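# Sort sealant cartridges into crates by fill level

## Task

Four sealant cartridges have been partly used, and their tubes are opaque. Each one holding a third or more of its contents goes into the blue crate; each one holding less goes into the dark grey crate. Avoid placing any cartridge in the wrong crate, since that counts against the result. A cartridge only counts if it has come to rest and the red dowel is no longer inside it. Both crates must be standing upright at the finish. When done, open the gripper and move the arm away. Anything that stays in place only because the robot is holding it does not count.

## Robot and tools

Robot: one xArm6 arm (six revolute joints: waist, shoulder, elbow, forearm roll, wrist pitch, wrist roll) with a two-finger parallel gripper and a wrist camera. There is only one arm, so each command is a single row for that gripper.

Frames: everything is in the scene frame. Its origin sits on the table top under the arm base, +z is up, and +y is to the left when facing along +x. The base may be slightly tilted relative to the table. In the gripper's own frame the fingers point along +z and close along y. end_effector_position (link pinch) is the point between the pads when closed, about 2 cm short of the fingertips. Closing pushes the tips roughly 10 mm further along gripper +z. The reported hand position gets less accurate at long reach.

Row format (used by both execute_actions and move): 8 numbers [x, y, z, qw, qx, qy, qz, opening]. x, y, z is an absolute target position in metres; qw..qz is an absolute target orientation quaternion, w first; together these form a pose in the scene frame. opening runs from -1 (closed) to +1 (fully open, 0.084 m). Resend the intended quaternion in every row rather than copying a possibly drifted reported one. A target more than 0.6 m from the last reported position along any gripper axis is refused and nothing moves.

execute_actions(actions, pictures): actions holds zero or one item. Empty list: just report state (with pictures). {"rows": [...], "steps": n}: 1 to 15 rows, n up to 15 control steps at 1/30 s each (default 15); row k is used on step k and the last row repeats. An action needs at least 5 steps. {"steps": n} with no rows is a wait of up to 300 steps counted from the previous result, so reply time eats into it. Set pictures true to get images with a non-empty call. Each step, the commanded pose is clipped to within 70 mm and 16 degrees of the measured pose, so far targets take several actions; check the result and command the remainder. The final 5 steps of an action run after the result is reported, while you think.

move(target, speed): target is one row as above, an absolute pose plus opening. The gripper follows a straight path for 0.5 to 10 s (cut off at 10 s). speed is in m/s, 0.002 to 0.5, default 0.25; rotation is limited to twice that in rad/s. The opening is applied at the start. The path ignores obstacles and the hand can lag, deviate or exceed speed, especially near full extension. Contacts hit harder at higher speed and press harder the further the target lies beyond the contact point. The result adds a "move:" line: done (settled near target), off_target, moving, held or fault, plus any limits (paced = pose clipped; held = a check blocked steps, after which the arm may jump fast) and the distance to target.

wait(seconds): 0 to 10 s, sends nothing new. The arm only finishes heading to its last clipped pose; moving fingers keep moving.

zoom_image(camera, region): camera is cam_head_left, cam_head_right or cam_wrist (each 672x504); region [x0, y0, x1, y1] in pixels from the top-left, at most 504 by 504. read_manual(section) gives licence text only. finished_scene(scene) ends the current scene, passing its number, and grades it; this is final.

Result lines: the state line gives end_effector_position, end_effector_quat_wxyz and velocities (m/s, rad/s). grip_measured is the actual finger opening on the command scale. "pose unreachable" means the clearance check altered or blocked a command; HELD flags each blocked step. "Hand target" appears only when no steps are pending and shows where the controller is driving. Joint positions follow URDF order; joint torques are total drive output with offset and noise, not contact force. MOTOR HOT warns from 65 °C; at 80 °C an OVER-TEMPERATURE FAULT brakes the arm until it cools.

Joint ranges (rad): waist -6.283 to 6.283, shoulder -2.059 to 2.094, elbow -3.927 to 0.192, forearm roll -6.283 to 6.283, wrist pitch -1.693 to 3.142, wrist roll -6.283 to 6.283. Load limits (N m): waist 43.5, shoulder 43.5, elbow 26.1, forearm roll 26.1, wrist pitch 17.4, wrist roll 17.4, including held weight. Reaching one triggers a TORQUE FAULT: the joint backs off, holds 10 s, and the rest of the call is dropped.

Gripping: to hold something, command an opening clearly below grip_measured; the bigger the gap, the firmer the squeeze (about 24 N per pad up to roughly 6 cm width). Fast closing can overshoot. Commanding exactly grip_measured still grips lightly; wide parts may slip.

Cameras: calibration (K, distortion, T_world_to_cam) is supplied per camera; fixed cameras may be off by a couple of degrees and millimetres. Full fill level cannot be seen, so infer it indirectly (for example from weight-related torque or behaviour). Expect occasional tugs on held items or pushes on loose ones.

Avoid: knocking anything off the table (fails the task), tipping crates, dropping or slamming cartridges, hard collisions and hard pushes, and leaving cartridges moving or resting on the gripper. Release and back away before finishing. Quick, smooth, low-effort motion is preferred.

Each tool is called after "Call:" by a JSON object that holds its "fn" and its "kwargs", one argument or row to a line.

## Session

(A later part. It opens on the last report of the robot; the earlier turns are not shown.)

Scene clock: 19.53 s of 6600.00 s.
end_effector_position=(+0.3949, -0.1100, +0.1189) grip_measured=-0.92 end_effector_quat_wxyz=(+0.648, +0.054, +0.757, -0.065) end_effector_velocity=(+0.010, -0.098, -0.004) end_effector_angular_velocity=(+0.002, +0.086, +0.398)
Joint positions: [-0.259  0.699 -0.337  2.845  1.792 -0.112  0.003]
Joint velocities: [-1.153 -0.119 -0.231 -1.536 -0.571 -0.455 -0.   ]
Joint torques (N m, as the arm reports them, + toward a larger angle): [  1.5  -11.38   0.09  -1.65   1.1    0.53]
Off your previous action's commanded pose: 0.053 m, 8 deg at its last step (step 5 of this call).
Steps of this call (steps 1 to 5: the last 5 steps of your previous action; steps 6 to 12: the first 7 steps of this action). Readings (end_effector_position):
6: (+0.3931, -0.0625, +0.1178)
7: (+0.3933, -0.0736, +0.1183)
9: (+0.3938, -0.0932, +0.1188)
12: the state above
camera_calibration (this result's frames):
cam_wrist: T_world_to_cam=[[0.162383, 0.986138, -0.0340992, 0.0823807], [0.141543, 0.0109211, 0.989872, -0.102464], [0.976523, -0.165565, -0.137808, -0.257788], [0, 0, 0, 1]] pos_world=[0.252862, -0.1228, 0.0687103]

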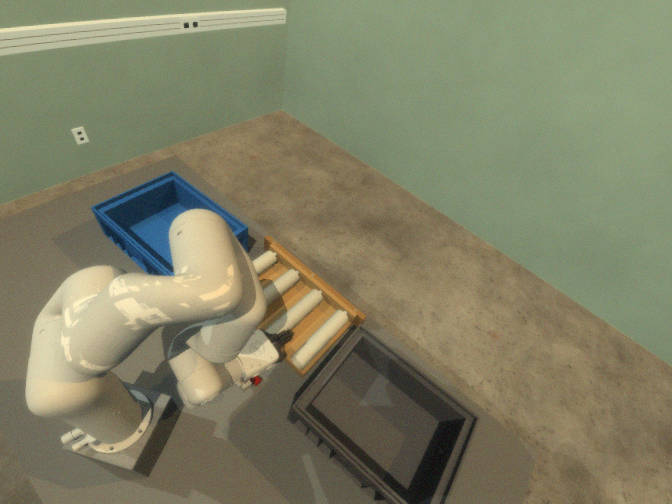

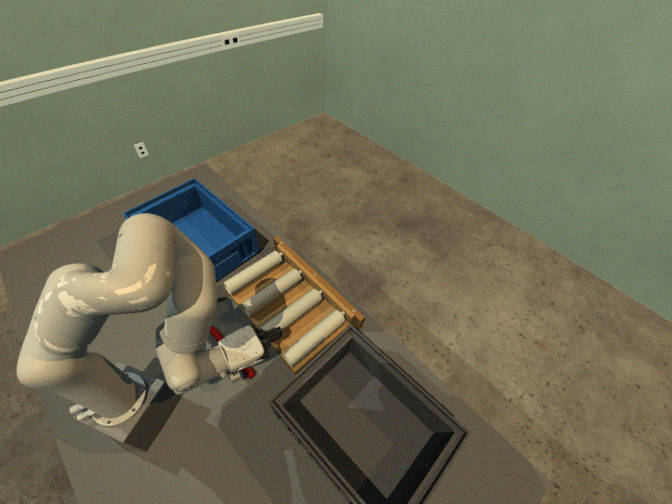

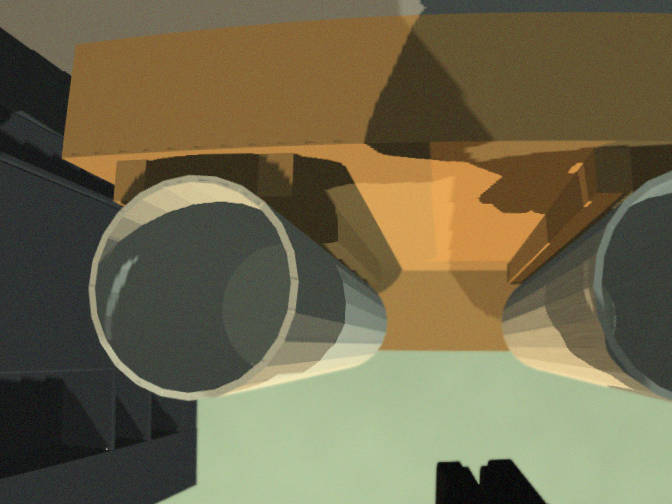

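Call:
{"fn": "execute_actions", "kwargs": {
  "actions": [
    {"rows": [[0.4005,-0.1153,0.1156,0.6428,-0.0070,0.7660,0,-0.9],[0.4016,-0.1139,0.1169,0.6427,-0.0209,0.7658,0,-0.9],[0.4031,-0.1119,0.1187,0.6423,-0.0401,0.7654,0,-0.9],[0.4049,-0.1094,0.1209,0.6415,-0.0645,0.7644,0,-0.9],[0.4068,-0.1070,0.1232,0.6402,-0.0889,0.7630,0,-0.9],[0.4087,-0.1045,0.1254,0.6387,-0.1132,0.7611,0,-0.9],[0.4105,-0.1020,0.1276,0.6367,-0.1374,0.7587,0,-0.9],[0.4124,-0.0995,0.1298,0.6344,-0.1616,0.7559,0,-0.9],[0.4143,-0.0970,0.1319,0.6316,-0.1857,0.7527,0,-0.9],[0.4161,-0.0946,0.1340,0.6285,-0.2096,0.7490,0,-0.9],[0.4180,-0.0921,0.1361,0.6250,-0.2334,0.7448,0,-0.9],[0.4199,-0.0896,0.1382,0.6212,-0.2571,0.7402,0,-0.9],[0.4217,-0.0871,0.1402,0.6170,-0.2807,0.7352,0,-0.9],[0.4236,-0.0846,0.1422,0.6124,-0.3040,0.7297,0,-0.9],[0.4255,-0.0822,0.1441,0.6074,-0.3272,0.7238,0,-0.9]], "steps": 15}
  ]
}}

Call:
{"fn": "execute_actions", "kwargs": {
  "actions": [
    {"rows": [[0.4273,-0.0797,0.1459,0.6021,-0.3502,0.7175,0,-0.8],[0.4292,-0.0772,0.1477,0.5964,-0.3730,0.7107,0,-0.7],[0.4311,-0.0747,0.1495,0.5904,-0.3955,0.7035,0,-0.6],[0.4329,-0.0722,0.1512,0.5840,-0.4179,0.6959,0,-0.5],[0.4348,-0.0697,0.1528,0.5773,-0.4399,0.6879,0,-0.4],[0.4367,-0.0673,0.1544,0.5702,-0.4617,0.6794,0,-0.3],[0.4385,-0.0648,0.1559,0.5628,-0.4833,0.6706,0,-0.2],[0.4404,-0.0623,0.1573,0.5550,-0.5045,0.6614,0,-0.1],[0.4423,-0.0598,0.1586,0.5469,-0.5255,0.6517,0,0.0],[0.4441,-0.0573,0.1599,0.5385,-0.5461,0.6417,0,0.1],[0.4460,-0.0549,0.1611,0.5297,-0.5664,0.6313,0,0.2],[0.4479,-0.0524,0.1622,0.5207,-0.5864,0.6205,0,0.3],[0.4497,-0.0499,0.1632,0.5113,-0.6060,0.6093,0,0.4],[0.4516,-0.0474,0.1642,0.5017,-0.6252,0.5978,0,0.5],[0.4535,-0.0449,0.1651,0.4917,-0.6441,0.5859,0,0.58]], "steps": 15}
  ]
}}

Call:
{"fn": "execute_actions", "kwargs": {
  "actions": [
    {"rows": [[0.4553,-0.0425,0.1659,0.4814,-0.6626,0.5737,0,0.58],[0.4572,-0.0400,0.1666,0.4709,-0.6807,0.5611,0,0.58],[0.4591,-0.0375,0.1672,0.4600,-0.6984,0.5482,0,0.58],[0.4609,-0.0350,0.1678,0.4489,-0.7157,0.5350,0,0.58],[0.4628,-0.0325,0.1682,0.4376,-0.7325,0.5214,0,0.58],[0.4647,-0.0300,0.1686,0.4259,-0.7490,0.5076,0,0.58],[0.4665,-0.0276,0.1689,0.4140,-0.7649,0.4934,0,0.58],[0.4684,-0.0251,0.1691,0.4019,-0.7804,0.4789,0,0.58],[0.4703,-0.0226,0.1692,0.3895,-0.7955,0.4642,0,0.58],[0.4721,-0.0201,0.1693,0.3769,-0.8100,0.4492,0,0.58],[0.4740,-0.0176,0.1693,0.3641,-0.8241,0.4339,0,0.58],[0.4759,-0.0152,0.1691,0.3510,-0.8377,0.4183,0,0.58],[0.4777,-0.0127,0.1690,0.3378,-0.8508,0.4025,0,0.58],[0.4796,-0.0102,0.1687,0.3243,-0.8634,0.3864,0,0.58],[0.4815,-0.0077,0.1684,0.3107,-0.8755,0.3702,0,0.58]], "steps": 15}
  ]
}}

Call:
{"fn": "execute_actions", "kwargs": {
  "actions": [
    {"rows": [[0.4833,-0.0052,0.1680,0.2968,-0.8870,0.3537,0,0.58],[0.4852,-0.0028,0.1675,0.2828,-0.8980,0.3370,0,0.58],[0.4871,-0.0003,0.1670,0.2686,-0.9085,0.3201,0,0.58],[0.4889,0.0022,0.1664,0.2542,-0.9184,0.3030,0,0.58],[0.4908,0.0047,0.1657,0.2398,-0.9278,0.2857,0,0.58],[0.4927,0.0072,0.1650,0.2251,-0.9367,0.2683,0,0.58],[0.4945,0.0097,0.1642,0.2103,-0.9449,0.2506,0,0.58],[0.4964,0.0121,0.1634,0.1954,-0.9527,0.2329,0,0.58],[0.4983,0.0146,0.1625,0.1804,-0.9598,0.2150,0,0.58],[0.5001,0.0171,0.1616,0.1653,-0.9664,0.1969,0,0.58],[0.5020,0.0196,0.1606,0.1500,-0.9724,0.1788,0,0.58],[0.5039,0.0221,0.1596,0.1347,-0.9778,0.1606,0,0.58],[0.5057,0.0245,0.1586,0.1194,-0.9826,0.1422,0,0.58],[0.5076,0.0270,0.1575,0.1039,-0.9869,0.1238,0,0.58],[0.5095,0.0295,0.1565,0.0883,-0.9905,0.1052,0,0.58]], "steps": 15}
  ]
}}

Call:
{"fn": "execute_actions", "kwargs": {
  "actions": [
    {"rows": [[0.5113,0.0320,0.154,0.0728,-0.9936,0.0867,0,0.58],[0.5132,0.0345,0.151,0.0571,-0.9960,0.0681,0,0.58],[0.5151,0.0369,0.148,0.0415,-0.9979,0.0494,0,0.58],[0.5169,0.0394,0.145,0.0258,-0.9992,0.0307,0,0.58],[0.5184,0.0414,0.142,0.0134,-0.9998,0.0160,0,0.58],[0.5195,0.0428,0.139,0.0045,-1,0.0054,0,0.58],[0.52,0.0435,0.137,0,-1,0,0,0.58],[0.52,0.0435,0.135,0,-1,0,0,0.58]], "steps": 15}
  ]
}}

Call:
{"fn": "execute_actions", "kwargs": {
  "actions": [
    {"steps": 6}
  ],
  "pictures": true
}}

Scene clock: 25.27 s of 6600.00 s.
end_effector_position=(+0.4075, -0.1051, +0.1256) grip_measured=-0.92 end_effector_quat_wxyz=(+0.639, -0.116, +0.760, -0.007) end_effector_velocity=(+0.047, +0.062, +0.060) end_effector_angular_velocity=(-0.894, -0.019, +0.984)
Joint positions: [-0.505  0.625 -0.455  2.308  1.532 -0.278  0.003]
Joint velocities: [-0.095 -0.37  -0.222 -0.898 -0.606 -0.595 -0.   ]
Joint torques (N m, as the arm reports them, + toward a larger angle): [ -0.93 -13.65  -2.36  -1.57   1.16   0.54]
Off your previous action's commanded pose: 0.004 m, 5 deg at its last step (step 5 of this call).
Steps of this call (steps 1 to 5: the last 5 steps of your previous action; steps 6 to 90: nothing new was sent; then 2.40 s passed at rest; steps 91 to 100: the first 10 steps of this action). Readings (end_effector_position):
91: (+0.3973, -0.1179, +0.1154)
92: (+0.3976, -0.1173, +0.1153)
94: (+0.3993, -0.1153, +0.1159)
98: (+0.4045, -0.1090, +0.1217)
100: the state above

Scene clock: 25.77 s of 6600.00 s.
end_effector_position=(+0.4364, -0.0694, +0.1549) grip_measured=-0.01 end_effector_quat_wxyz=(+0.574, -0.462, +0.676, -0.010) end_effector_velocity=(+0.061, +0.076, +0.049) end_effector_angular_velocity=(-0.943, -0.001, +1.116)
Joint positions: [-0.421  0.419 -0.605  1.876  1.195 -0.435  0.044]
Joint velocities: [ 0.366 -0.352 -0.337 -0.817 -0.64  -0.097  0.131]
Joint torques (N m, as the arm reports them, + toward a larger angle): [ -0.62 -13.6   -5.46  -0.34   0.9    0.29]
Off your previous action's commanded pose: 0.017 m, 11 deg at its last step (step 5 of this call).
Steps of this call (steps 1 to 5: the last 5 steps of your previous action; steps 6 to 15: the first 10 steps of this action). Readings (end_effector_position):
6: (+0.4181, -0.0919, +0.1380)
7: (+0.4200, -0.0895, +0.1400)
9: (+0.4241, -0.0845, +0.1441)
13: (+0.4323, -0.0744, +0.1516)
15: the state above

Scene clock: 26.27 s of 6600.00 s.
end_effector_position=(+0.4663, -0.0317, +0.1702) grip_measured=+0.57 end_effector_quat_wxyz=(-0.433, +0.747, -0.505, +0.012) end_effector_velocity=(+0.058, +0.077, +0.012) end_effector_angular_velocity=(-0.934, -0.021, +1.086)
Joint positions: [-0.195  0.307 -0.778  1.44   0.901 -0.428  0.068]
Joint velocities: [ 0.508 -0.094 -0.334 -0.958 -0.526  0.115  0.   ]
Joint torques (N m, as the arm reports them, + toward a larger angle): [ -0.22 -14.93  -8.    -0.8   -0.11   0.28]
Off your previous action's commanded pose: 0.014 m, 11 deg at its last step (step 5 of this call).
Steps of this call (steps 1 to 5: the last 5 steps of your previous action; steps 6 to 15: the first 10 steps of this action). Readings (end_effector_position):
6: (+0.4485, -0.0544, +0.1632)
7: (+0.4505, -0.0519, +0.1643)
9: (+0.4545, -0.0469, +0.1663)
13: (+0.4624, -0.0368, +0.1692)
15: the state above

Scene clock: 26.77 s of 6600.00 s.
end_effector_position=(+0.4949, +0.0068, +0.1673) grip_measured=+0.57 end_effector_quat_wxyz=(-0.244, +0.932, -0.268, +0.019) end_effector_velocity=(+0.055, +0.078, -0.021) end_effector_angular_velocity=(-0.903, -0.052, +1.084)
Joint positions: [ 0.059  0.314 -0.923  0.887  0.671 -0.314  0.068]
Joint velocities: [ 0.477  0.107 -0.245 -1.274 -0.365  0.35   0.   ]
Joint torques (N m, as the arm reports them, + toward a larger angle): [ -1.44 -16.12 -10.27  -1.18  -0.97   0.28]
Off your previous action's commanded pose: 0.013 m, 12 deg at its last step (step 5 of this call).
Steps of this call (steps 1 to 5: the last 5 steps of your previous action; steps 6 to 15: the first 10 steps of this action). Readings (end_effector_position):
6: (+0.4781, -0.0164, +0.1711)
7: (+0.4800, -0.0138, +0.1710)
9: (+0.4838, -0.0087, +0.1705)
13: (+0.4912, +0.0016, +0.1686)
15: the state above

Scene clock: 27.27 s of 6600.00 s.
end_effector_position=(+0.5189, +0.0420, +0.1416) grip_measured=+0.57 end_effector_quat_wxyz=(-0.044, +0.999, -0.015, +0.016) end_effector_velocity=(+0.016, +0.026, -0.078) end_effector_angular_velocity=(-0.629, +0.130, +0.491)
Joint positions: [ 0.255  0.423 -1.042  0.189  0.558 -0.073  0.068]
Joint velocities: [ 0.2    0.285 -0.238 -1.19   0.04   0.706 -0.   ]
Joint torques (N m, as the arm reports them, + toward a larger angle): [ -2.33 -20.03 -10.75   0.16  -1.34   0.46]
Off your previous action's commanded pose: 0.013 m, 14 deg at its last step (step 5 of this call); orientation clipped at that step.
Steps of this call (steps 1 to 5: the last 5 steps of your previous action; steps 6 to 15: the first 10 steps of this action). Readings (end_effector_position):
6: (+0.5058, +0.0222, +0.1619)
7: (+0.5076, +0.0247, +0.1608)
9: (+0.5113, +0.0297, +0.1577)
13: (+0.5172, +0.0392, +0.1473)
15: the state above

Scene clock: 27.47 s of 6600.00 s.
end_effector_position=(+0.5201, +0.0429, +0.1354) grip_measured=+0.57 end_effector_quat_wxyz=(-0.007, +1.000, -0.001, +0.003) end_effector_velocity=(+0.007, +0.003, +0.000) end_effector_angular_velocity=(-0.144, +0.050, +0.010)
Joint positions: [ 0.275  0.452 -1.078  0.048  0.588  0.036  0.068]
Joint velocities: [ 0.04   0.044 -0.095 -0.263  0.105  0.25   0.   ]
Joint torques (N m, as the arm reports them, + toward a larger angle): [ -1.55 -19.22 -10.02  -0.27  -1.75   0.53]
Hand target: +0.520, +0.043, +0.135; -0.001, +1.000, +0.000, +0.000
Off the commanded pose: 0.001 m, 1 deg.
Kept back: nothing.
Steps of this call (steps 1 to 5: the last 5 steps of your previous action; step 6: nothing new was sent). Readings (end_effector_position):
1: (+0.5192, +0.0426, +0.1392)
2: (+0.5192, +0.0428, +0.1374)
4: (+0.5196, +0.0428, +0.1357)
6: the state above
camera_calibration (this result's frames):
cam_wrist: T_world_to_cam=[[0.00461232, -0.999921, -0.0116907, 0.0760839], [-0.999948, -0.00471838, 0.00906079, 0.588962], [-0.00911523, 0.0116483, -0.999891, 0.269364], [0, 0, 0, 1]] pos_world=[0.591036, 0.0757192, 0.264887]

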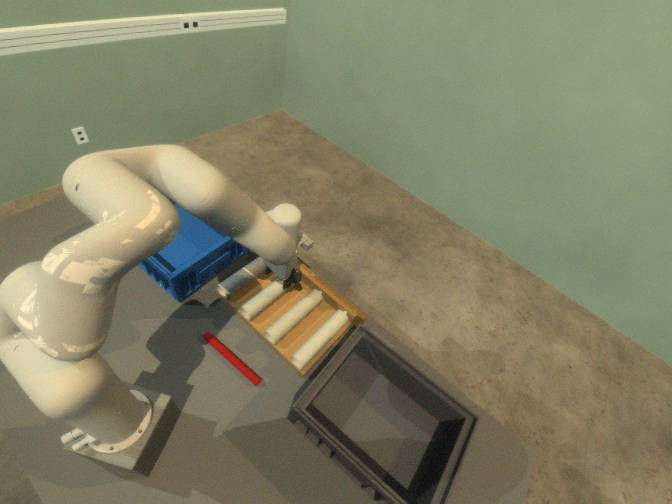

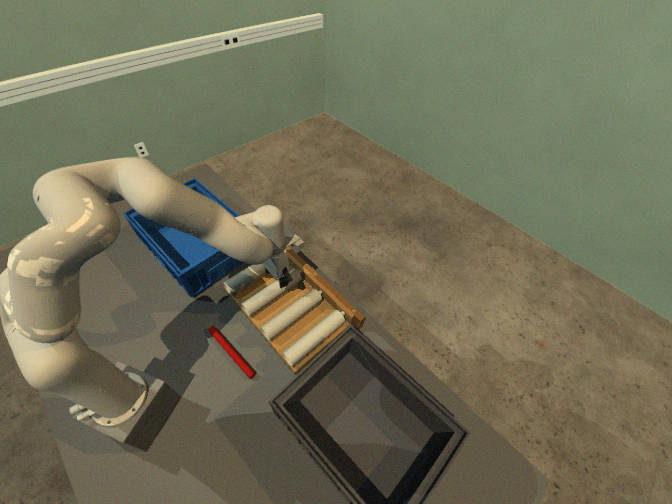

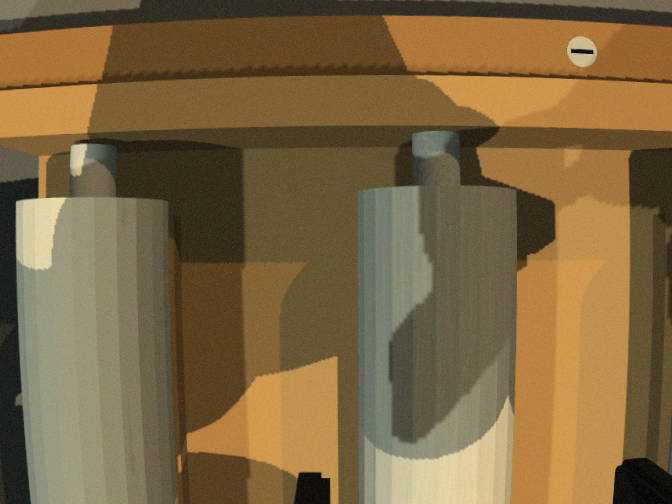

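Call:
{"fn": "execute_actions", "kwargs": {
  "actions": [
    {"rows": [[0.52,0.045,0.130,0,1,0,0,0.58],[0.52,0.046,0.121,0,1,0,0,0.58],[0.52,0.0465,0.110,0,1,0,0,0.58],[0.52,0.0465,0.099,0,1,0,0,0.58],[0.52,0.0465,0.088,0,1,0,0,0.58],[0.52,0.0465,0.078,0,1,0,0,0.58],[0.52,0.0465,0.070,0,1,0,0,0.58],[0.52,0.0465,0.065,0,1,0,0,0.58],[0.52,0.0465,0.063,0,1,0,0,0.58],[0.52,0.0465,0.063,0,1,0,0,0.5],[0.52,0.0465,0.063,0,1,0,0,0.42],[0.52,0.0465,0.063,0,1,0,0,0.34],[0.52,0.0465,0.063,0,1,0,0,0.26],[0.52,0.0465,0.063,0,1,0,0,0.19],[0.52,0.0465,0.063,0,1,0,0,0.13]], "steps": 15}
  ]
}}

Call:
{"fn": "execute_actions", "kwargs": {
  "actions": [
    {"rows": [[0.52,0.0465,0.063,0,1,0,0,0.07],[0.52,0.0465,0.063,0,1,0,0,0.0],[0.52,0.0465,0.063,0,1,0,0,-0.1],[0.52,0.0465,0.063,0,1,0,0,-0.25],[0.52,0.0465,0.063,0,1,0,0,-0.4],[0.52,0.0465,0.063,0,1,0,0,-0.6],[0.52,0.0465,0.063,0,1,0,0,-0.6],[0.52,0.0465,0.066,0,1,0,0,-0.6],[0.52,0.0465,0.072,0,1,0,0,-0.6],[0.52,0.0465,0.081,0,1,0,0,-0.6],[0.52,0.0465,0.093,0,1,0,0,-0.6],[0.52,0.0465,0.106,0,1,0,0,-0.6],[0.52,0.0465,0.119,0,1,0,0,-0.6],[0.519,0.043,0.131,0,1,0,0,-0.6],[0.518,0.036,0.142,0,1,0,0,-0.6]], "steps": 15}
  ]
}}

Call:
{"fn": "execute_actions", "kwargs": {
  "actions": [
    {"rows": [[0.516,0.026,0.151,0,1,0,0,-0.6],[0.514,0.014,0.158,0,1,0,0,-0.6],[0.512,0.001,0.164,0,1,0,0,-0.6],[0.509,-0.012,0.169,0,1,0,0,-0.6],[0.507,-0.025,0.174,0,1,0,0,-0.6],[0.504,-0.038,0.178,0,1,0,0,-0.6],[0.502,-0.051,0.182,0,1,0,0,-0.6],[0.499,-0.064,0.186,0,1,0,0,-0.6],[0.496,-0.077,0.190,0,1,0,0,-0.6],[0.494,-0.090,0.193,0,1,0,0,-0.6],[0.491,-0.103,0.196,0,1,0,0,-0.6],[0.489,-0.116,0.199,0,1,0,0,-0.6],[0.486,-0.129,0.201,0,1,0,0,-0.6],[0.483,-0.142,0.203,0,1,0,0,-0.6],[0.481,-0.155,0.204,0,1,0,0,-0.6]], "steps": 15}
  ]
}}

Call:
{"fn": "execute_actions", "kwargs": {
  "actions": [
    {"rows": [[0.478,-0.168,0.205,0,1,0,0,-0.6],[0.476,-0.181,0.205,0,1,0,0,-0.6],[0.473,-0.194,0.205,0,1,0,0,-0.6],[0.470,-0.207,0.205,0,1,0,0,-0.6],[0.468,-0.220,0.205,0,1,0,0,-0.6],[0.465,-0.233,0.205,0,1,0,0,-0.6],[0.463,-0.246,0.205,0,1,0,0,-0.6],[0.460,-0.259,0.205,0,1,0,0,-0.6],[0.457,-0.272,0.205,0,1,0,0,-0.6],[0.455,-0.285,0.205,0,1,0,0,-0.6],[0.452,-0.298,0.205,0,1,0,0,-0.6],[0.450,-0.311,0.205,0,1,0,0,-0.6],[0.447,-0.324,0.205,0,1,0,0,-0.6],[0.445,-0.336,0.205,0,1,0,0,-0.6],[0.443,-0.346,0.205,0,1,0,0,-0.6]], "steps": 15}
  ]
}}

Call:
{"fn": "execute_actions", "kwargs": {
  "actions": [
    {"rows": [[0.4415,-0.354,0.205,0,1,0,0,-0.6],[0.4405,-0.359,0.205,0,1,0,0,-0.6],[0.44,-0.362,0.205,0,1,0,0,-0.6]], "steps": 12}
  ],
  "pictures": true
}}

Scene clock: 29.57 s of 6600.00 s.
end_effector_position=(+0.5145, +0.0459, +0.0785) grip_measured=+0.54 end_effector_quat_wxyz=(+0.000, +1.000, +0.000, -0.004) end_effector_velocity=(-0.021, -0.001, -0.217) end_effector_angular_velocity=(-0.006, +0.062, -0.003)
Joint positions: [ 0.287  0.589 -1.093  0.029  0.479  0.062  0.067]
Joint velocities: [ 0.011  0.553 -0.123  0.019 -0.368 -0.009 -0.056]
Joint torques (N m, as the arm reports them, + toward a larger angle): [ -1.28 -24.34 -11.13  -1.46  -2.     0.14]
Steps of this call (steps 1 to 53: nothing new was sent; steps 54 to 63: the first 10 steps of this action). Readings (end_effector_position):
54: (+0.5202, +0.0434, +0.1349)
55: (+0.5206, +0.0436, +0.1342)
57: (+0.5217, +0.0450, +0.1282)
61: (+0.5170, +0.0460, +0.0957)
63: the state above

Scene clock: 30.07 s of 6600.00 s.
end_effector_position=(+0.5195, +0.0463, +0.0654) grip_measured=+0.11 end_effector_quat_wxyz=(+0.000, +1.000, -0.000, -0.001) end_effector_velocity=(-0.008, +0.005, +0.050) end_effector_angular_velocity=(-0.001, +0.024, +0.009)
Joint positions: [ 0.288  0.633 -1.119  0.03   0.455  0.061  0.049]
Joint velocities: [ 0.009 -0.144  0.05  -0.006  0.119  0.006 -0.   ]
Joint torques (N m, as the arm reports them, + toward a larger angle): [ -0.8  -25.11  -9.85  -1.31  -2.17   0.33]
Off your previous action's commanded pose: 0.002 m, 0 deg at its last step (step 5 of this call).
Steps of this call (steps 1 to 5: the last 5 steps of your previous action; steps 6 to 15: the first 10 steps of this action). Readings (end_effector_position):
6: (+0.5195, +0.0464, +0.0643)
7: (+0.5198, +0.0462, +0.0642)
9: (+0.5198, +0.0462, +0.0641)
13: (+0.5199, +0.0462, +0.0640)
15: the state above

Scene clock: 30.57 s of 6600.00 s.
end_effector_position=(+0.5047, -0.0397, +0.1730) grip_measured=+0.11 end_effector_quat_wxyz=(+0.003, +1.000, -0.002, +0.000) end_effector_velocity=(-0.096, -0.371, +0.130) end_effector_angular_velocity=(-0.022, +0.037, -0.018)
Joint positions: [ 0.116  0.332 -1.023  0.02   0.661 -0.095  0.049]
Joint velocities: [-0.753 -0.427  0.199 -0.012  0.273 -0.724 -0.   ]
Joint torques (N m, as the arm reports them, + toward a larger angle): [ -1.69 -17.91 -11.35  -1.09  -1.87   0.15]
Off your previous action's commanded pose: 0.046 m, 0 deg at its last step (step 5 of this call).
Steps of this call (steps 1 to 5: the last 5 steps of your previous action; steps 6 to 15: the first 10 steps of this action). Readings (end_effector_position):
6: (+0.5214, +0.0454, +0.1081)
7: (+0.5220, +0.0423, +0.1190)
9: (+0.5211, +0.0289, +0.1386)
13: (+0.5111, -0.0152, +0.1640)
15: the state above

Scene clock: 31.07 s of 6600.00 s.
end_effector_position=(+0.4603, -0.2330, +0.2053) grip_measured=+0.11 end_effector_quat_wxyz=(+0.006, +1.000, -0.003, +0.000) end_effector_velocity=(-0.089, -0.392, +0.009) end_effector_angular_velocity=(-0.006, -0.008, +0.001)
Joint positions: [-0.279  0.306 -1.082  0.027  0.751 -0.493  0.049]
Joint velocities: [-0.763  0.29  -0.425  0.022  0.14  -0.777 -0.   ]
Joint torques (N m, as the arm reports them, + toward a larger angle): [ -0.54 -18.24 -12.5   -1.22  -1.99   0.36]
Off your previous action's commanded pose: 0.054 m, 1 deg at its last step (step 5 of this call).
Steps of this call (steps 1 to 5: the last 5 steps of your previous action; steps 6 to 15: the first 10 steps of this action). Readings (end_effector_position):
6: (+0.4871, -0.1161, +0.1956)
7: (+0.4843, -0.1291, +0.1982)
9: (+0.4786, -0.1550, +0.2020)
13: (+0.4663, -0.2069, +0.2047)
15: the state above

Scene clock: 31.47 s of 6600.00 s.
end_effector_position=(+0.4380, -0.3564, +0.2054) grip_measured=+0.11 end_effector_quat_wxyz=(+0.003, +1.000, -0.002, +0.001) end_effector_velocity=(+0.012, -0.068, -0.011) end_effector_angular_velocity=(+0.059, +0.029, +0.038)
Joint positions: [-0.497  0.461 -1.31   0.039  0.83  -0.72   0.049]
Joint velocities: [-0.089  0.22  -0.322  0.033  0.166 -0.146 -0.   ]
Joint torques (N m, as the arm reports them, + toward a larger angle): [  1.21 -22.63 -11.65  -0.97  -1.79   0.35]
Off your previous action's commanded pose: 0.048 m, 1 deg at its last step (step 5 of this call).
Steps of this call (steps 1 to 5: the last 5 steps of your previous action; steps 6 to 12: the first 7 steps of this action). Readings (end_effector_position):
6: (+0.4435, -0.3110, +0.2067)
7: (+0.4413, -0.3227, +0.2068)
9: (+0.4384, -0.3418, +0.2065)
12: the state above
camera_calibration (this result's frames):
cam_wrist: T_world_to_cam=[[0.00257981, -0.999963, 0.00816322, -0.325189], [-0.999925, -0.00248194, 0.0119767, 0.504512], [-0.011956, -0.0081935, -0.999895, 0.337435], [0, 0, 0, 1]] pos_world=[0.509348, -0.32116, 0.334012]

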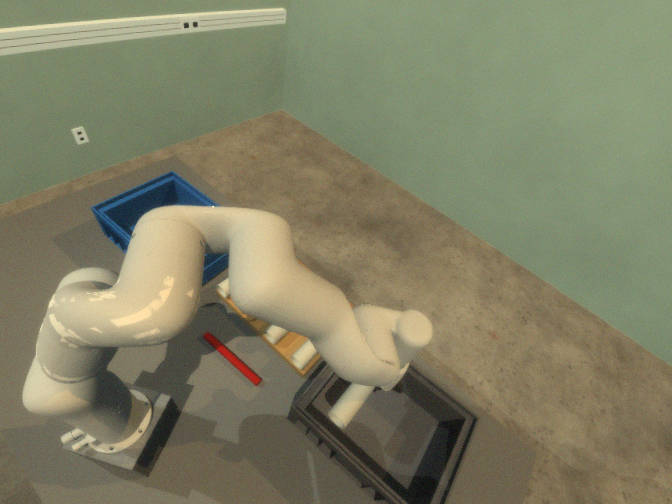

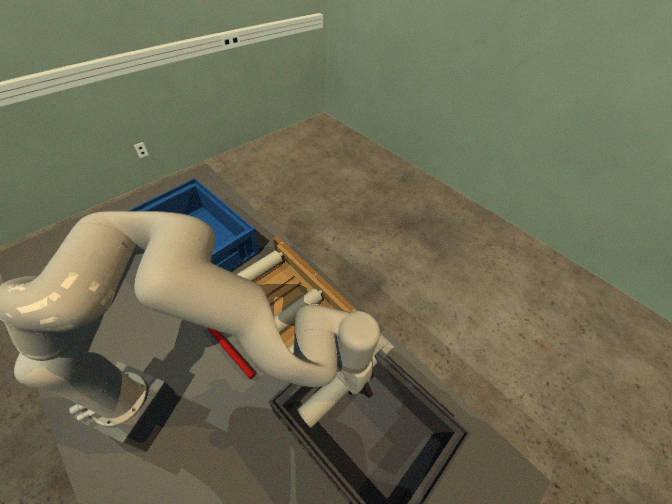

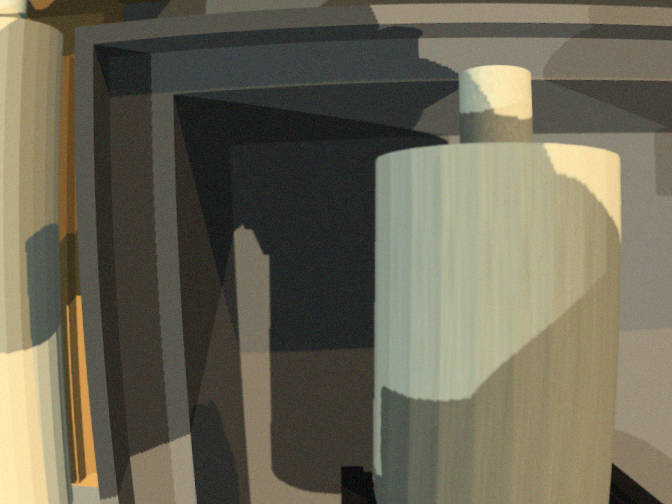

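Call:
{"fn": "execute_actions", "kwargs": {
  "actions": [
    {"rows": [[0.44,-0.362,0.200,0,1,0,0,-0.6],[0.44,-0.362,0.190,0,1,0,0,-0.6],[0.44,-0.362,0.177,0,1,0,0,-0.6],[0.44,-0.362,0.164,0,1,0,0,-0.6],[0.44,-0.362,0.151,0,1,0,0,-0.6],[0.44,-0.362,0.138,0,1,0,0,-0.6],[0.44,-0.362,0.125,0,1,0,0,-0.6],[0.44,-0.362,0.112,0,1,0,0,-0.6],[0.44,-0.362,0.099,0,1,0,0,-0.6],[0.44,-0.362,0.086,0,1,0,0,-0.6],[0.44,-0.362,0.074,0,1,0,0,-0.6],[0.44,-0.362,0.064,0,1,0,0,-0.6],[0.44,-0.362,0.057,0,1,0,0,-0.6],[0.44,-0.362,0.052,0,1,0,0,-0.6],[0.44,-0.362,0.049,0,1,0,0,-0.6]], "steps": 15}
  ]
}}

Call:
{"fn": "execute_actions", "kwargs": {
  "actions": [
    {"rows": [[0.44,-0.362,0.047,0,1,0,0,-0.6],[0.44,-0.362,0.047,0,1,0,0,-0.6],[0.44,-0.362,0.047,0,1,0,0,-0.6],[0.44,-0.362,0.047,0,1,0,0,-0.6],[0.44,-0.362,0.047,0,1,0,0,-0.2],[0.44,-0.362,0.047,0,1,0,0,0.05],[0.44,-0.362,0.047,0,1,0,0,0.15],[0.44,-0.362,0.047,0,1,0,0,0.25],[0.44,-0.362,0.047,0,1,0,0,0.35],[0.44,-0.362,0.047,0,1,0,0,0.45],[0.44,-0.362,0.047,0,1,0,0,0.5],[0.44,-0.362,0.050,0,1,0,0,0.5],[0.44,-0.362,0.057,0,1,0,0,0.5],[0.44,-0.362,0.067,0,1,0,0,0.5],[0.44,-0.362,0.080,0,1,0,0,0.5]], "steps": 15}
  ]
}}

Call:
{"fn": "execute_actions", "kwargs": {
  "actions": [
    {"rows": [[0.44,-0.362,0.093,0,1,0,0,0.5],[0.44,-0.362,0.106,0,1,0,0,0.5],[0.44,-0.362,0.119,0,1,0,0,0.5],[0.44,-0.362,0.132,0,1,0,0,0.5],[0.44,-0.362,0.145,0,1,0,0,0.5],[0.44,-0.362,0.158,0,1,0,0,0.5],[0.441,-0.359,0.169,0,1,0,0,0.5],[0.443,-0.352,0.177,0,1,0,0,0.5],[0.446,-0.342,0.182,0,1,0,0,0.5],[0.449,-0.330,0.185,0,1,0,0,0.5],[0.453,-0.317,0.186,0,1,0,0,0.5],[0.456,-0.304,0.186,0,1,0,0,0.5],[0.460,-0.291,0.186,0,1,0,0,0.5],[0.463,-0.278,0.186,0,1,0,0,0.5],[0.467,-0.265,0.186,0,1,0,0,0.5]], "steps": 15}
  ]
}}

Call:
{"fn": "execute_actions", "kwargs": {
  "actions": [
    {"rows": [[0.470,-0.252,0.186,0,1,0,0,0.54],[0.474,-0.239,0.186,0,1,0,0,0.58],[0.477,-0.226,0.186,0,1,0,0,0.58],[0.481,-0.213,0.186,0,1,0,0,0.58],[0.484,-0.200,0.186,0,1,0,0,0.58],[0.488,-0.187,0.186,0,1,0,0,0.58],[0.491,-0.174,0.184,0,1,0,0,0.58],[0.495,-0.161,0.181,0,1,0,0,0.58],[0.498,-0.149,0.177,0,1,0,0,0.58],[0.501,-0.137,0.173,0,1,0,0,0.58],[0.504,-0.125,0.169,0,1,0,0,0.58],[0.507,-0.113,0.164,0,1,0,0,0.58],[0.510,-0.101,0.159,0,1,0,0,0.58],[0.513,-0.090,0.153,0,1,0,0,0.58],[0.516,-0.080,0.146,0,1,0,0,0.58]], "steps": 15}
  ]
}}

Call:
{"fn": "execute_actions", "kwargs": {
  "actions": [
    {"rows": [[0.518,-0.072,0.138,0,1,0,0,0.58],[0.5195,-0.067,0.128,0,1,0,0,0.58],[0.52,-0.0645,0.117,0,1,0,0,0.58],[0.52,-0.0645,0.105,0,1,0,0,0.58],[0.52,-0.0645,0.093,0,1,0,0,0.58],[0.52,-0.0645,0.082,0,1,0,0,0.58],[0.52,-0.0645,0.073,0,1,0,0,0.58],[0.52,-0.0645,0.067,0,1,0,0,0.58],[0.52,-0.0645,0.064,0,1,0,0,0.58],[0.52,-0.0645,0.063,0,1,0,0,0.5],[0.52,-0.0645,0.063,0,1,0,0,0.42],[0.52,-0.0645,0.063,0,1,0,0,0.34],[0.52,-0.0645,0.063,0,1,0,0,0.26],[0.52,-0.0645,0.063,0,1,0,0,0.19],[0.52,-0.0645,0.063,0,1,0,0,0.13]], "steps": 15}
  ],
  "pictures": true
}}

Call:
{"fn": "execute_actions", "kwargs": {
  "actions": [
    {"rows": [[0.52,-0.0645,0.063,0,1,0,0,0.07],[0.52,-0.0645,0.063,0,1,0,0,0.0],[0.52,-0.0645,0.063,0,1,0,0,-0.1],[0.52,-0.0645,0.063,0,1,0,0,-0.25],[0.52,-0.0645,0.063,0,1,0,0,-0.4],[0.52,-0.0645,0.063,0,1,0,0,-0.6],[0.52,-0.0645,0.063,0,1,0,0,-0.6],[0.52,-0.0645,0.066,0,1,0,0,-0.6],[0.52,-0.0645,0.072,0,1,0,0,-0.6],[0.52,-0.0645,0.081,0,1,0,0,-0.6],[0.52,-0.0645,0.093,0,1,0,0,-0.6],[0.52,-0.0645,0.106,0,1,0,0,-0.6],[0.52,-0.0645,0.119,0,1,0,0,-0.6],[0.519,-0.067,0.132,0,1,0,0,-0.6],[0.518,-0.073,0.144,0,1,0,0,-0.6]], "steps": 15}
  ]
}}

Call:
{"fn": "execute_actions", "kwargs": {
  "actions": [
    {"rows": [[0.516,-0.081,0.155,0,1,0,0,-0.6],[0.513,-0.090,0.165,0,1,0,0,-0.6],[0.510,-0.100,0.174,0,1,0,0,-0.6],[0.507,-0.111,0.182,0,1,0,0,-0.6],[0.503,-0.123,0.189,0,1,0,0,-0.6],[0.500,-0.135,0.195,0,1,0,0,-0.6],[0.496,-0.148,0.199,0,1,0,0,-0.6],[0.492,-0.161,0.202,0,1,0,0,-0.6],[0.488,-0.174,0.204,0,1,0,0,-0.6],[0.485,-0.187,0.205,0,1,0,0,-0.6],[0.481,-0.200,0.205,0,1,0,0,-0.6],[0.477,-0.213,0.205,0,1,0,0,-0.6],[0.473,-0.226,0.205,0,1,0,0,-0.6],[0.470,-0.239,0.205,0,1,0,0,-0.6],[0.466,-0.252,0.205,0,1,0,0,-0.6]], "steps": 15}
  ]
}}

Call:
{"fn": "execute_actions", "kwargs": {
  "actions": [
    {"rows": [[0.462,-0.265,0.205,0,1,0,0,-0.6],[0.458,-0.278,0.205,0,1,0,0,-0.6],[0.455,-0.291,0.205,0,1,0,0,-0.6],[0.451,-0.304,0.205,0,1,0,0,-0.6],[0.448,-0.317,0.205,0,1,0,0,-0.6],[0.446,-0.330,0.204,0,1,0,0,-0.6],[0.445,-0.343,0.201,0,1,0,0,-0.6],[0.445,-0.355,0.196,0,1,0,0,-0.6],[0.445,-0.367,0.190,0,1,0,0,-0.6],[0.445,-0.378,0.183,0,1,0,0,-0.6],[0.445,-0.389,0.175,0,1,0,0,-0.6],[0.445,-0.400,0.167,0,1,0,0,-0.6],[0.445,-0.410,0.158,0,1,0,0,-0.6],[0.445,-0.420,0.149,0,1,0,0,-0.6],[0.445,-0.429,0.139,0,1,0,0,-0.6]], "steps": 15}
  ]
}}

Call:
{"fn": "execute_actions", "kwargs": {
  "actions": [
    {"rows": [[0.445,-0.437,0.128,0,1,0,0,-0.6],[0.445,-0.443,0.116,0,1,0,0,-0.6],[0.445,-0.446,0.103,0,1,0,0,-0.6],[0.445,-0.447,0.090,0,1,0,0,-0.6],[0.445,-0.447,0.078,0,1,0,0,-0.6],[0.445,-0.447,0.067,0,1,0,0,-0.6],[0.445,-0.447,0.059,0,1,0,0,-0.6],[0.445,-0.447,0.053,0,1,0,0,-0.6],[0.445,-0.447,0.049,0,1,0,0,-0.6],[0.445,-0.447,0.047,0,1,0,0,-0.6],[0.445,-0.447,0.047,0,1,0,0,-0.6],[0.445,-0.447,0.047,0,1,0,0,-0.6],[0.445,-0.447,0.047,0,1,0,0,-0.6],[0.445,-0.447,0.047,0,1,0,0,-0.2],[0.445,-0.447,0.047,0,1,0,0,0.05]], "steps": 15}
  ],
  "pictures": true
}}

Call:
{"fn": "execute_actions", "kwargs": {
  "actions": [
    {"rows": [[0.445,-0.447,0.047,0,1,0,0,0.15],[0.445,-0.447,0.047,0,1,0,0,0.25],[0.445,-0.447,0.047,0,1,0,0,0.35],[0.445,-0.447,0.047,0,1,0,0,0.45],[0.445,-0.447,0.047,0,1,0,0,0.5],[0.445,-0.447,0.050,0,1,0,0,0.5],[0.445,-0.447,0.057,0,1,0,0,0.5],[0.445,-0.447,0.067,0,1,0,0,0.5],[0.445,-0.447,0.080,0,1,0,0,0.5],[0.445,-0.447,0.093,0,1,0,0,0.5],[0.446,-0.444,0.106,0,1,0,0,0.5],[0.447,-0.438,0.118,0,1,0,0,0.5],[0.449,-0.430,0.129,0,1,0,0,0.5],[0.452,-0.421,0.139,0,1,0,0,0.5],[0.455,-0.411,0.148,0,1,0,0,0.5]], "steps": 15}
  ]
}}

Call:
{"fn": "execute_actions", "kwargs": {
  "actions": [
    {"rows": [[0.458,-0.401,0.157,0,1,0,0,0.5],[0.461,-0.390,0.165,0,1,0,0,0.5],[0.464,-0.379,0.172,0,1,0,0,0.5],[0.468,-0.367,0.178,0,1,0,0,0.5],[0.471,-0.355,0.183,0,1,0,0,0.5],[0.475,-0.342,0.186,0.007,1,0,0,0.5],[0.478,-0.329,0.188,0.014,0.9999,0,0,0.5],[0.482,-0.316,0.188,0.021,0.9998,0,0,0.5],[0.485,-0.303,0.188,0.028,0.9996,0,0,0.5],[0.489,-0.290,0.188,0.035,0.9994,0,0,0.5],[0.492,-0.277,0.188,0.042,0.9991,0,0,0.5],[0.496,-0.264,0.188,0.049,0.9988,0,0,0.5],[0.499,-0.251,0.188,0.056,0.9984,0,0,0.5],[0.503,-0.238,0.188,0.063,0.9980,0,0,0.5],[0.506,-0.225,0.188,0.0698,0.9976,0,0,0.5]], "steps": 15}
  ]
}}

Call:
{"fn": "execute_actions", "kwargs": {
  "actions": [
    {"rows": [[0.510,-0.212,0.188,0.0698,0.9976,0,0,0.5],[0.513,-0.200,0.187,0.0698,0.9976,0,0,0.5],[0.516,-0.189,0.186,0.0698,0.9976,0,0,0.5],[0.518,-0.181,0.184,0.0698,0.9976,0,0,0.5],[0.5195,-0.176,0.182,0.0698,0.9976,0,0,0.5],[0.52,-0.174,0.180,0.0698,0.9976,0,0,0.5]], "steps": 15}
  ],
  "pictures": true
}}

Scene clock: 36.07 s of 6600.00 s.
end_effector_position=(+0.4352, -0.3581, +0.1354) grip_measured=+0.11 end_effector_quat_wxyz=(-0.002, +1.000, -0.000, -0.002) end_effector_velocity=(-0.030, +0.025, -0.370) end_effector_angular_velocity=(+0.031, +0.040, -0.002)
Joint positions: [-0.498  0.6   -1.305  0.049  0.698 -0.736  0.049]
Joint velocities: [ 0.028  0.707  0.082  0.04  -0.739 -0.026 -0.   ]
Joint torques (N m, as the arm reports them, + toward a larger angle): [ -1.64 -21.68 -12.24  -1.16  -1.75  -0.07]
Off your previous action's commanded pose: 0.002 m, 0 deg at its last step (step 5 of this call).
Steps of this call (steps 1 to 5: the last 5 steps of your previous action; steps 6 to 90: nothing new was sent; then 1.27 s passed at rest; steps 91 to 100: the first 10 steps of this action). Readings (end_effector_position):
91: (+0.4394, -0.3621, +0.2049)
92: (+0.4398, -0.3624, +0.2043)
94: (+0.4410, -0.3631, +0.1982)
98: (+0.4377, -0.3602, +0.1600)
100: the state above

Scene clock: 36.57 s of 6600.00 s.
end_effector_position=(+0.4411, -0.3629, +0.0493) grip_measured=+0.34 end_effector_quat_wxyz=(+0.001, +1.000, +0.000, +0.002) end_effector_velocity=(+0.007, -0.005, -0.002) end_effector_angular_velocity=(-0.007, -0.010, -0.000)
Joint positions: [-0.491  0.817 -1.378  0.062  0.545 -0.744  0.058]
Joint velocities: [ 0.001  0.02  -0.03   0.002 -0.002  0.     0.131]
Joint torques (N m, as the arm reports them, + toward a larger angle): [ -1.46 -21.79  -9.85  -1.1   -1.48   0.17]
Off your previous action's commanded pose: 0.030 m, 0 deg at its last step (step 5 of this call).
Steps of this call (steps 1 to 5: the last 5 steps of your previous action; steps 6 to 15: the first 10 steps of this action). Readings (end_effector_position):
6: (+0.4334, -0.3567, +0.0687)
7: (+0.4340, -0.3571, +0.0614)
9: (+0.4359, -0.3587, +0.0523)
13: (+0.4402, -0.3622, +0.0492)
15: the state above

Scene clock: 37.07 s of 6600.00 s.
end_effector_position=(+0.4447, -0.3608, +0.1553) grip_measured=+0.49 end_effector_quat_wxyz=(+0.003, +1.000, -0.001, +0.003) end_effector_velocity=(+0.043, +0.121, +0.301) end_effector_angular_velocity=(-0.019, -0.034, -0.024)
Joint positions: [-0.493  0.576 -1.33   0.047  0.733 -0.724  0.065]
Joint velocities: [ 0.189 -0.758  0.247 -0.02   0.465  0.244  0.   ]
Joint torques (N m, as the arm reports them, + toward a larger angle): [  5.12 -18.5   -8.4   -0.88  -1.65   0.45]
Off your previous action's commanded pose: 0.027 m, 0 deg at its last step (step 5 of this call).
Steps of this call (steps 1 to 5: the last 5 steps of your previous action; steps 6 to 15: the first 10 steps of this action). Readings (end_effector_position):
6: (+0.4389, -0.3611, +0.0577)
7: (+0.4390, -0.3612, +0.0648)
9: (+0.4404, -0.3625, +0.0847)
13: (+0.4431, -0.3645, +0.1328)
15: the state above

Scene clock: 37.57 s of 6600.00 s.
end_effector_position=(+0.4873, -0.1860, +0.1820) grip_measured=+0.57 end_effector_quat_wxyz=(-0.005, +1.000, +0.003, -0.000) end_effector_velocity=(+0.103, +0.382, -0.036) end_effector_angular_velocity=(-0.008, -0.036, +0.007)
Joint positions: [-0.179  0.369 -1.104  0.055  0.717 -0.425  0.068]
Joint velocities: [ 0.763 -0.096  0.256  0.002 -0.224  0.748  0.   ]
Joint torques (N m, as the arm reports them, + toward a larger angle): [ -1.33 -15.55 -10.65  -1.23  -1.66   0.3 ]
Off your previous action's commanded pose: 0.050 m, 0 deg at its last step (step 5 of this call).
Steps of this call (steps 1 to 5: the last 5 steps of your previous action; steps 6 to 15: the first 10 steps of this action). Readings (end_effector_position):
6: (+0.4586, -0.3006, +0.1804)
7: (+0.4610, -0.2879, +0.1806)
9: (+0.4668, -0.2625, +0.1812)
13: (+0.4802, -0.2115, +0.1830)
15: the state above

Scene clock: 38.07 s of 6600.00 s.
end_effector_position=(+0.5126, -0.0655, +0.0851) grip_measured=+0.54 end_effector_quat_wxyz=(-0.002, +1.000, +0.000, -0.003) end_effector_velocity=(-0.006, +0.015, -0.260) end_effector_angular_velocity=(-0.011, +0.055, -0.026)
Joint positions: [ 0.069  0.577 -1.093  0.047  0.494 -0.172  0.067]
Joint velocities: [ 0.048  0.682 -0.18  -0.002 -0.451  0.064 -0.056]
Joint torques (N m, as the arm reports them, + toward a larger angle): [ -1.43 -23.83 -11.19  -1.03  -1.49   0.32]
Off your previous action's commanded pose: 0.050 m, 1 deg at its last step (step 5 of this call).
Steps of this call (steps 1 to 5: the last 5 steps of your previous action; steps 6 to 15: the first 10 steps of this action). Readings (end_effector_position):
6: (+0.5044, -0.1115, +0.1622)
7: (+0.5070, -0.1003, +0.1567)
9: (+0.5115, -0.0818, +0.1431)
13: (+0.5134, -0.0671, +0.1047)
15: the state above
camera_calibration (this result's frames):
cam_wrist: T_world_to_cam=[[0.0062206, -0.99998, -0.0013251, -0.0345604], [-0.999764, -0.00624683, 0.0208093, 0.580211], [-0.0208172, 0.00119535, -0.999783, 0.225583], [0, 0, 0, 1]] pos_world=[0.584985, -0.0312049, 0.213415]

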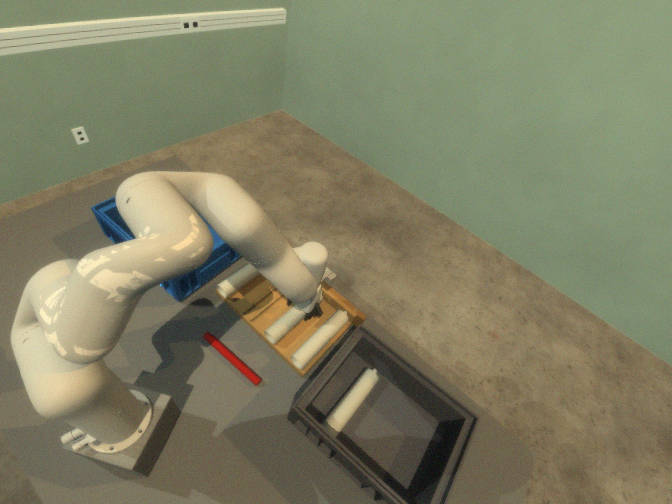

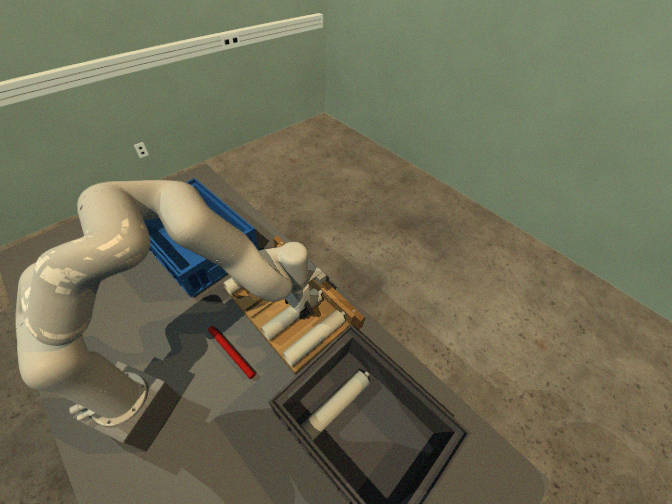

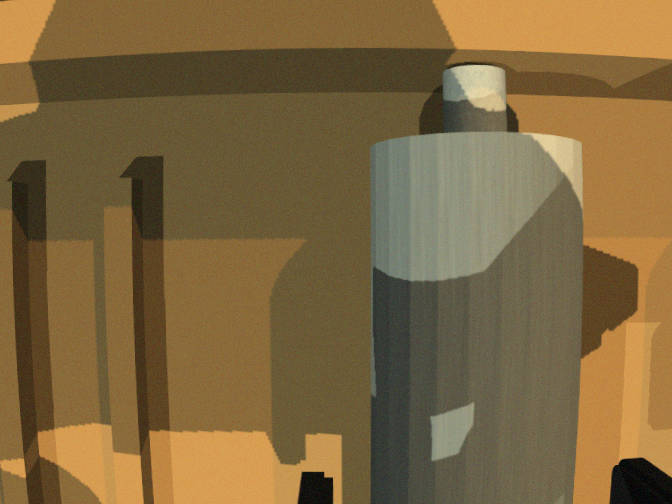

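Scene clock: 38.57 s of 6600.00 s.
end_effector_position=(+0.5196, -0.0650, +0.0656) grip_measured=+0.11 end_effector_quat_wxyz=(-0.000, +1.000, -0.001, -0.000) end_effector_velocity=(-0.005, +0.015, +0.052) end_effector_angular_velocity=(+0.006, +0.023, +0.016)
Joint positions: [ 0.074  0.642 -1.131  0.045  0.461 -0.164  0.049]
Joint velocities: [ 0.023 -0.149  0.05  -0.005  0.122  0.013 -0.   ]
Joint torques (N m, as the arm reports them, + toward a larger angle): [ -0.06 -25.13 -10.14  -1.28  -1.61   0.37]
Off your previous action's commanded pose: 0.003 m, 0 deg at its last step (step 5 of this call).
Steps of this call (steps 1 to 5: the last 5 steps of your previous action; steps 6 to 15: the first 10 steps of this action). Readings (end_effector_position):
6: (+0.5193, -0.0650, +0.0648)
7: (+0.5198, -0.0651, +0.0647)
9: (+0.5199, -0.0653, +0.0643)
13: (+0.5199, -0.0654, +0.0641)
15: the state above

Scene clock: 39.07 s of 6600.00 s.
end_effector_position=(+0.5008, -0.1392, +0.1893) grip_measured=+0.11 end_effector_quat_wxyz=(+0.003, +1.000, -0.002, +0.003) end_effector_velocity=(-0.129, -0.353, +0.142) end_effector_angular_velocity=(-0.017, +0.033, -0.021)
Joint positions: [-0.08   0.339 -1.084  0.029  0.713 -0.298  0.049]
Joint velocities: [-0.731 -0.329  0.027 -0.014  0.343 -0.693  0.   ]
Joint torques (N m, as the arm reports them, + toward a larger angle): [ -2.11 -15.62 -10.47  -1.28  -1.71   0.19]
Off your previous action's commanded pose: 0.047 m, 0 deg at its last step (step 5 of this call).
Steps of this call (steps 1 to 5: the last 5 steps of your previous action; steps 6 to 15: the first 10 steps of this action). Readings (end_effector_position):
6: (+0.5214, -0.0655, +0.1085)
7: (+0.5218, -0.0683, +0.1199)
9: (+0.5204, -0.0791, +0.1421)
13: (+0.5088, -0.1165, +0.1776)
15: the state above

Scene clock: 39.57 s of 6600.00 s.
end_effector_position=(+0.4426, -0.3299, +0.2027) grip_measured=+0.11 end_effector_quat_wxyz=(+0.007, +1.000, -0.003, +0.003) end_effector_velocity=(-0.047, -0.367, -0.073) end_effector_angular_velocity=(-0.030, -0.046, +0.004)
Joint positions: [-0.452  0.421 -1.239  0.033  0.791 -0.669  0.049]
Joint velocities: [-0.583  0.666 -0.751  0.027  0.045 -0.603  0.   ]
Joint torques (N m, as the arm reports them, + toward a larger angle): [  0.37 -16.25 -11.05  -0.88  -1.46   0.39]
Off your previous action's commanded pose: 0.053 m, 1 deg at its last step (step 5 of this call).
Steps of this call (steps 1 to 5: the last 5 steps of your previous action; steps 6 to 15: the first 10 steps of this action). Readings (end_effector_position):
6: (+0.4741, -0.2137, +0.2027)
7: (+0.4698, -0.2264, +0.2033)
9: (+0.4614, -0.2521, +0.2043)
13: (+0.4468, -0.3044, +0.2053)
15: the state above

Scene clock: 40.07 s of 6600.00 s.
end_effector_position=(+0.4361, -0.4365, +0.0723) grip_measured=+0.11 end_effector_quat_wxyz=(+0.000, +1.000, -0.000, -0.001) end_effector_velocity=(+0.013, -0.025, -0.296) end_effector_angular_velocity=(+0.076, +0.062, +0.017)
Joint positions: [-0.592  0.895 -1.614  0.049  0.71  -0.828  0.049]
Joint velocities: [ 0.003  0.822 -0.545  0.024 -0.178 -0.041 -0.   ]
Joint torques (N m, as the arm reports them, + toward a larger angle): [ -1.24 -29.25 -13.43  -0.98  -2.1    0.45]
Off your previous action's commanded pose: 0.058 m, 1 deg at its last step (step 5 of this call); position clipped at that step.
Steps of this call (steps 1 to 5: the last 5 steps of your previous action; steps 6 to 15: the first 10 steps of this action). Readings (end_effector_position):
6: (+0.4365, -0.3935, +0.1677)
7: (+0.4359, -0.4025, +0.1593)
9: (+0.4355, -0.4183, +0.1409)
13: (+0.4357, -0.4345, +0.0949)
15: the state above
camera_calibration (this result's frames):
cam_wrist: T_world_to_cam=[[0.00546714, -0.999983, 0.00207624, -0.405072], [-0.999856, -0.00543306, 0.016076, 0.502466], [-0.0160645, -0.00216383, -0.999869, 0.20809], [0, 0, 0, 1]] pos_world=[0.507951, -0.401885, 0.200826]

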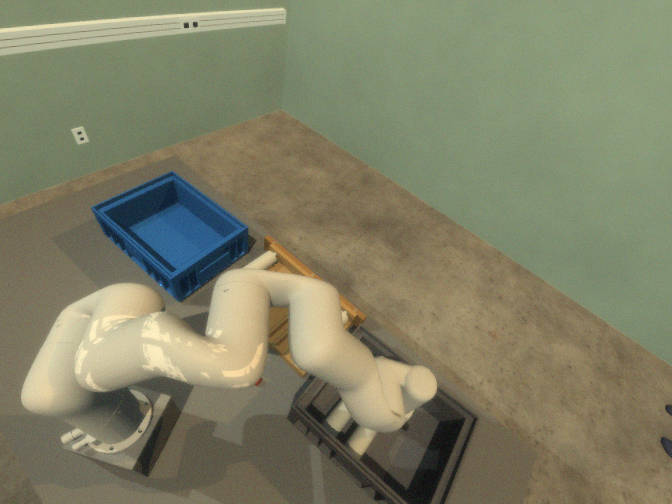

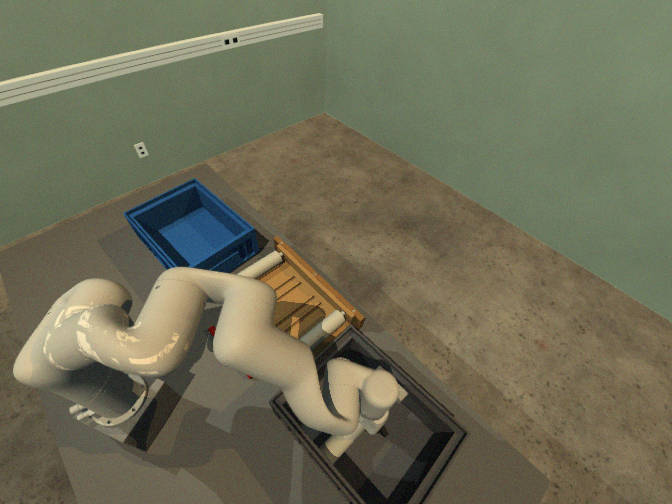

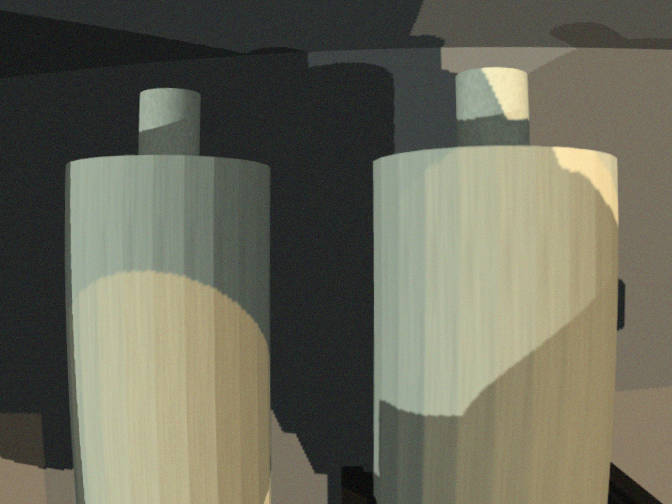

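Scene clock: 40.57 s of 6600.00 s.
end_effector_position=(+0.4438, -0.4458, +0.0576) grip_measured=+0.49 end_effector_quat_wxyz=(-0.002, +1.000, +0.000, -0.002) end_effector_velocity=(-0.007, +0.005, +0.178) end_effector_angular_velocity=(+0.034, +0.034, -0.003)
Joint positions: [-0.593  0.97  -1.707  0.05   0.733 -0.83   0.065]
Joint velocities: [-0.014 -0.414  0.167 -0.017  0.296  0.009  0.001]
Joint torques (N m, as the arm reports them, + toward a larger angle): [ -2.2  -31.84 -14.25  -0.81  -1.71   0.43]
Off your previous action's commanded pose: 0.005 m, 0 deg at its last step (step 5 of this call).
Steps of this call (steps 1 to 5: the last 5 steps of your previous action; steps 6 to 15: the first 10 steps of this action). Readings (end_effector_position):
6: (+0.4433, -0.4449, +0.0491)
7: (+0.4444, -0.4462, +0.0494)
9: (+0.4459, -0.4476, +0.0499)
13: (+0.4450, -0.4468, +0.0504)
15: the state above

Scene clock: 41.07 s of 6600.00 s.
end_effector_position=(+0.4774, -0.3442, +0.1780) grip_measured=+0.49 end_effector_quat_wxyz=(+0.004, +1.000, +0.002, -0.003) end_effector_velocity=(+0.087, +0.373, +0.075) end_effector_angular_velocity=(-0.208, +0.028, +0.036)
Joint positions: [-0.434  0.582 -1.421  0.028  0.824 -0.657  0.065]
Joint velocities: [ 0.656 -0.685  0.892 -0.257 -0.325  0.791 -0.   ]
Joint torques (N m, as the arm reports them, + toward a larger angle): [ -0.43 -19.19 -10.66  -1.46  -1.75   0.36]
Off your previous action's commanded pose: 0.051 m, 0 deg at its last step (step 5 of this call).
Steps of this call (steps 1 to 5: the last 5 steps of your previous action; steps 6 to 15: the first 10 steps of this action). Readings (end_effector_position):
6: (+0.4517, -0.4364, +0.1178)
7: (+0.4543, -0.4295, +0.1275)
9: (+0.4597, -0.4118, +0.1445)
13: (+0.4714, -0.3682, +0.1707)
15: the state above

Scene clock: 41.57 s of 6600.00 s.
end_effector_position=(+0.5183, -0.1792, +0.1803) grip_measured=+0.49 end_effector_quat_wxyz=(+0.064, +0.998, +0.004, +0.000) end_effector_velocity=(+0.022, +0.077, -0.020) end_effector_angular_velocity=(-0.105, +0.023, -0.067)
Joint positions: [-0.108  0.424 -1.171 -0.152  0.689 -0.198  0.065]
Joint velocities: [ 0.182  0.034  0.006 -0.194 -0.01   0.399 -0.   ]
Joint torques (N m, as the arm reports them, + toward a larger angle): [ -5.7  -20.08 -11.92  -0.65  -1.71  -0.17]
Off your previous action's commanded pose: 0.058 m, 5 deg at its last step (step 5 of this call); position clipped at that step.
Steps of this call (steps 1 to 5: the last 5 steps of your previous action; steps 6 to 15: the first 10 steps of this action). Readings (end_effector_position):
6: (+0.4945, -0.2692, +0.1834)
7: (+0.4976, -0.2569, +0.1839)
9: (+0.5042, -0.2317, +0.1845)
13: (+0.5159, -0.1883, +0.1821)
15: the state above
camera_calibration (this result's frames):
cam_wrist: T_world_to_cam=[[0.0131242, -0.991547, 0.129081, -0.173755], [-0.999826, -0.0112988, 0.0148637, 0.583458], [-0.0132796, -0.129254, -0.991523, 0.292167], [0, 0, 0, 1]] pos_world=[0.589517, -0.12793, 0.303446]

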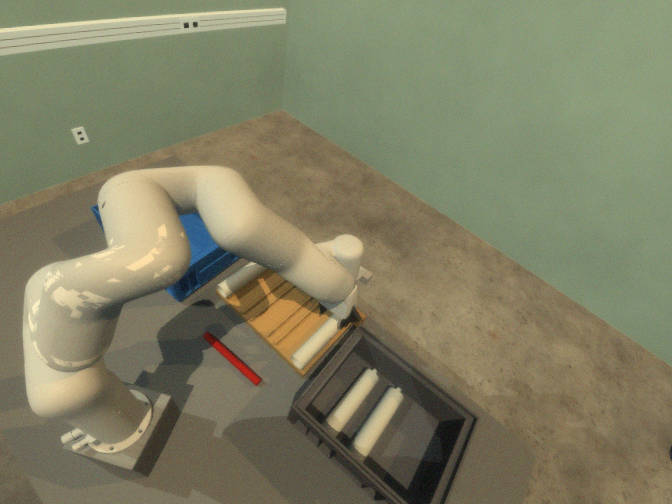

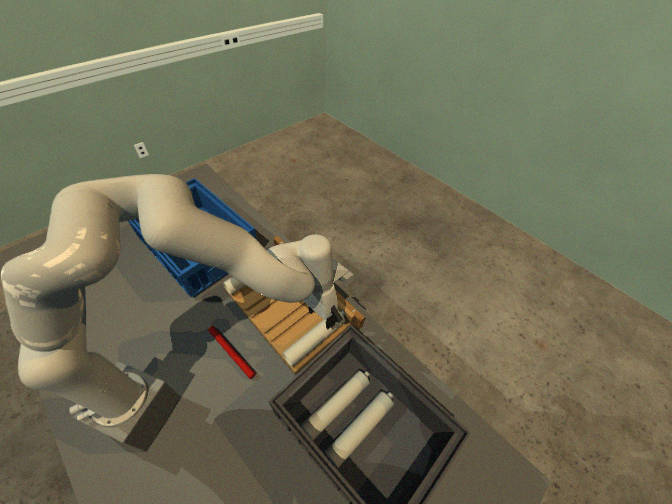

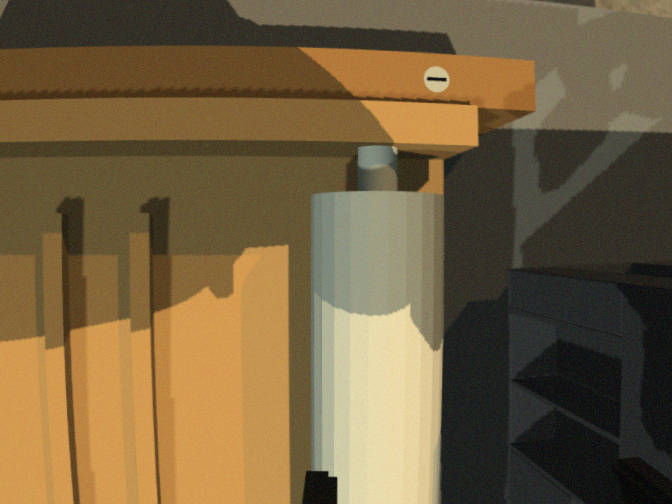

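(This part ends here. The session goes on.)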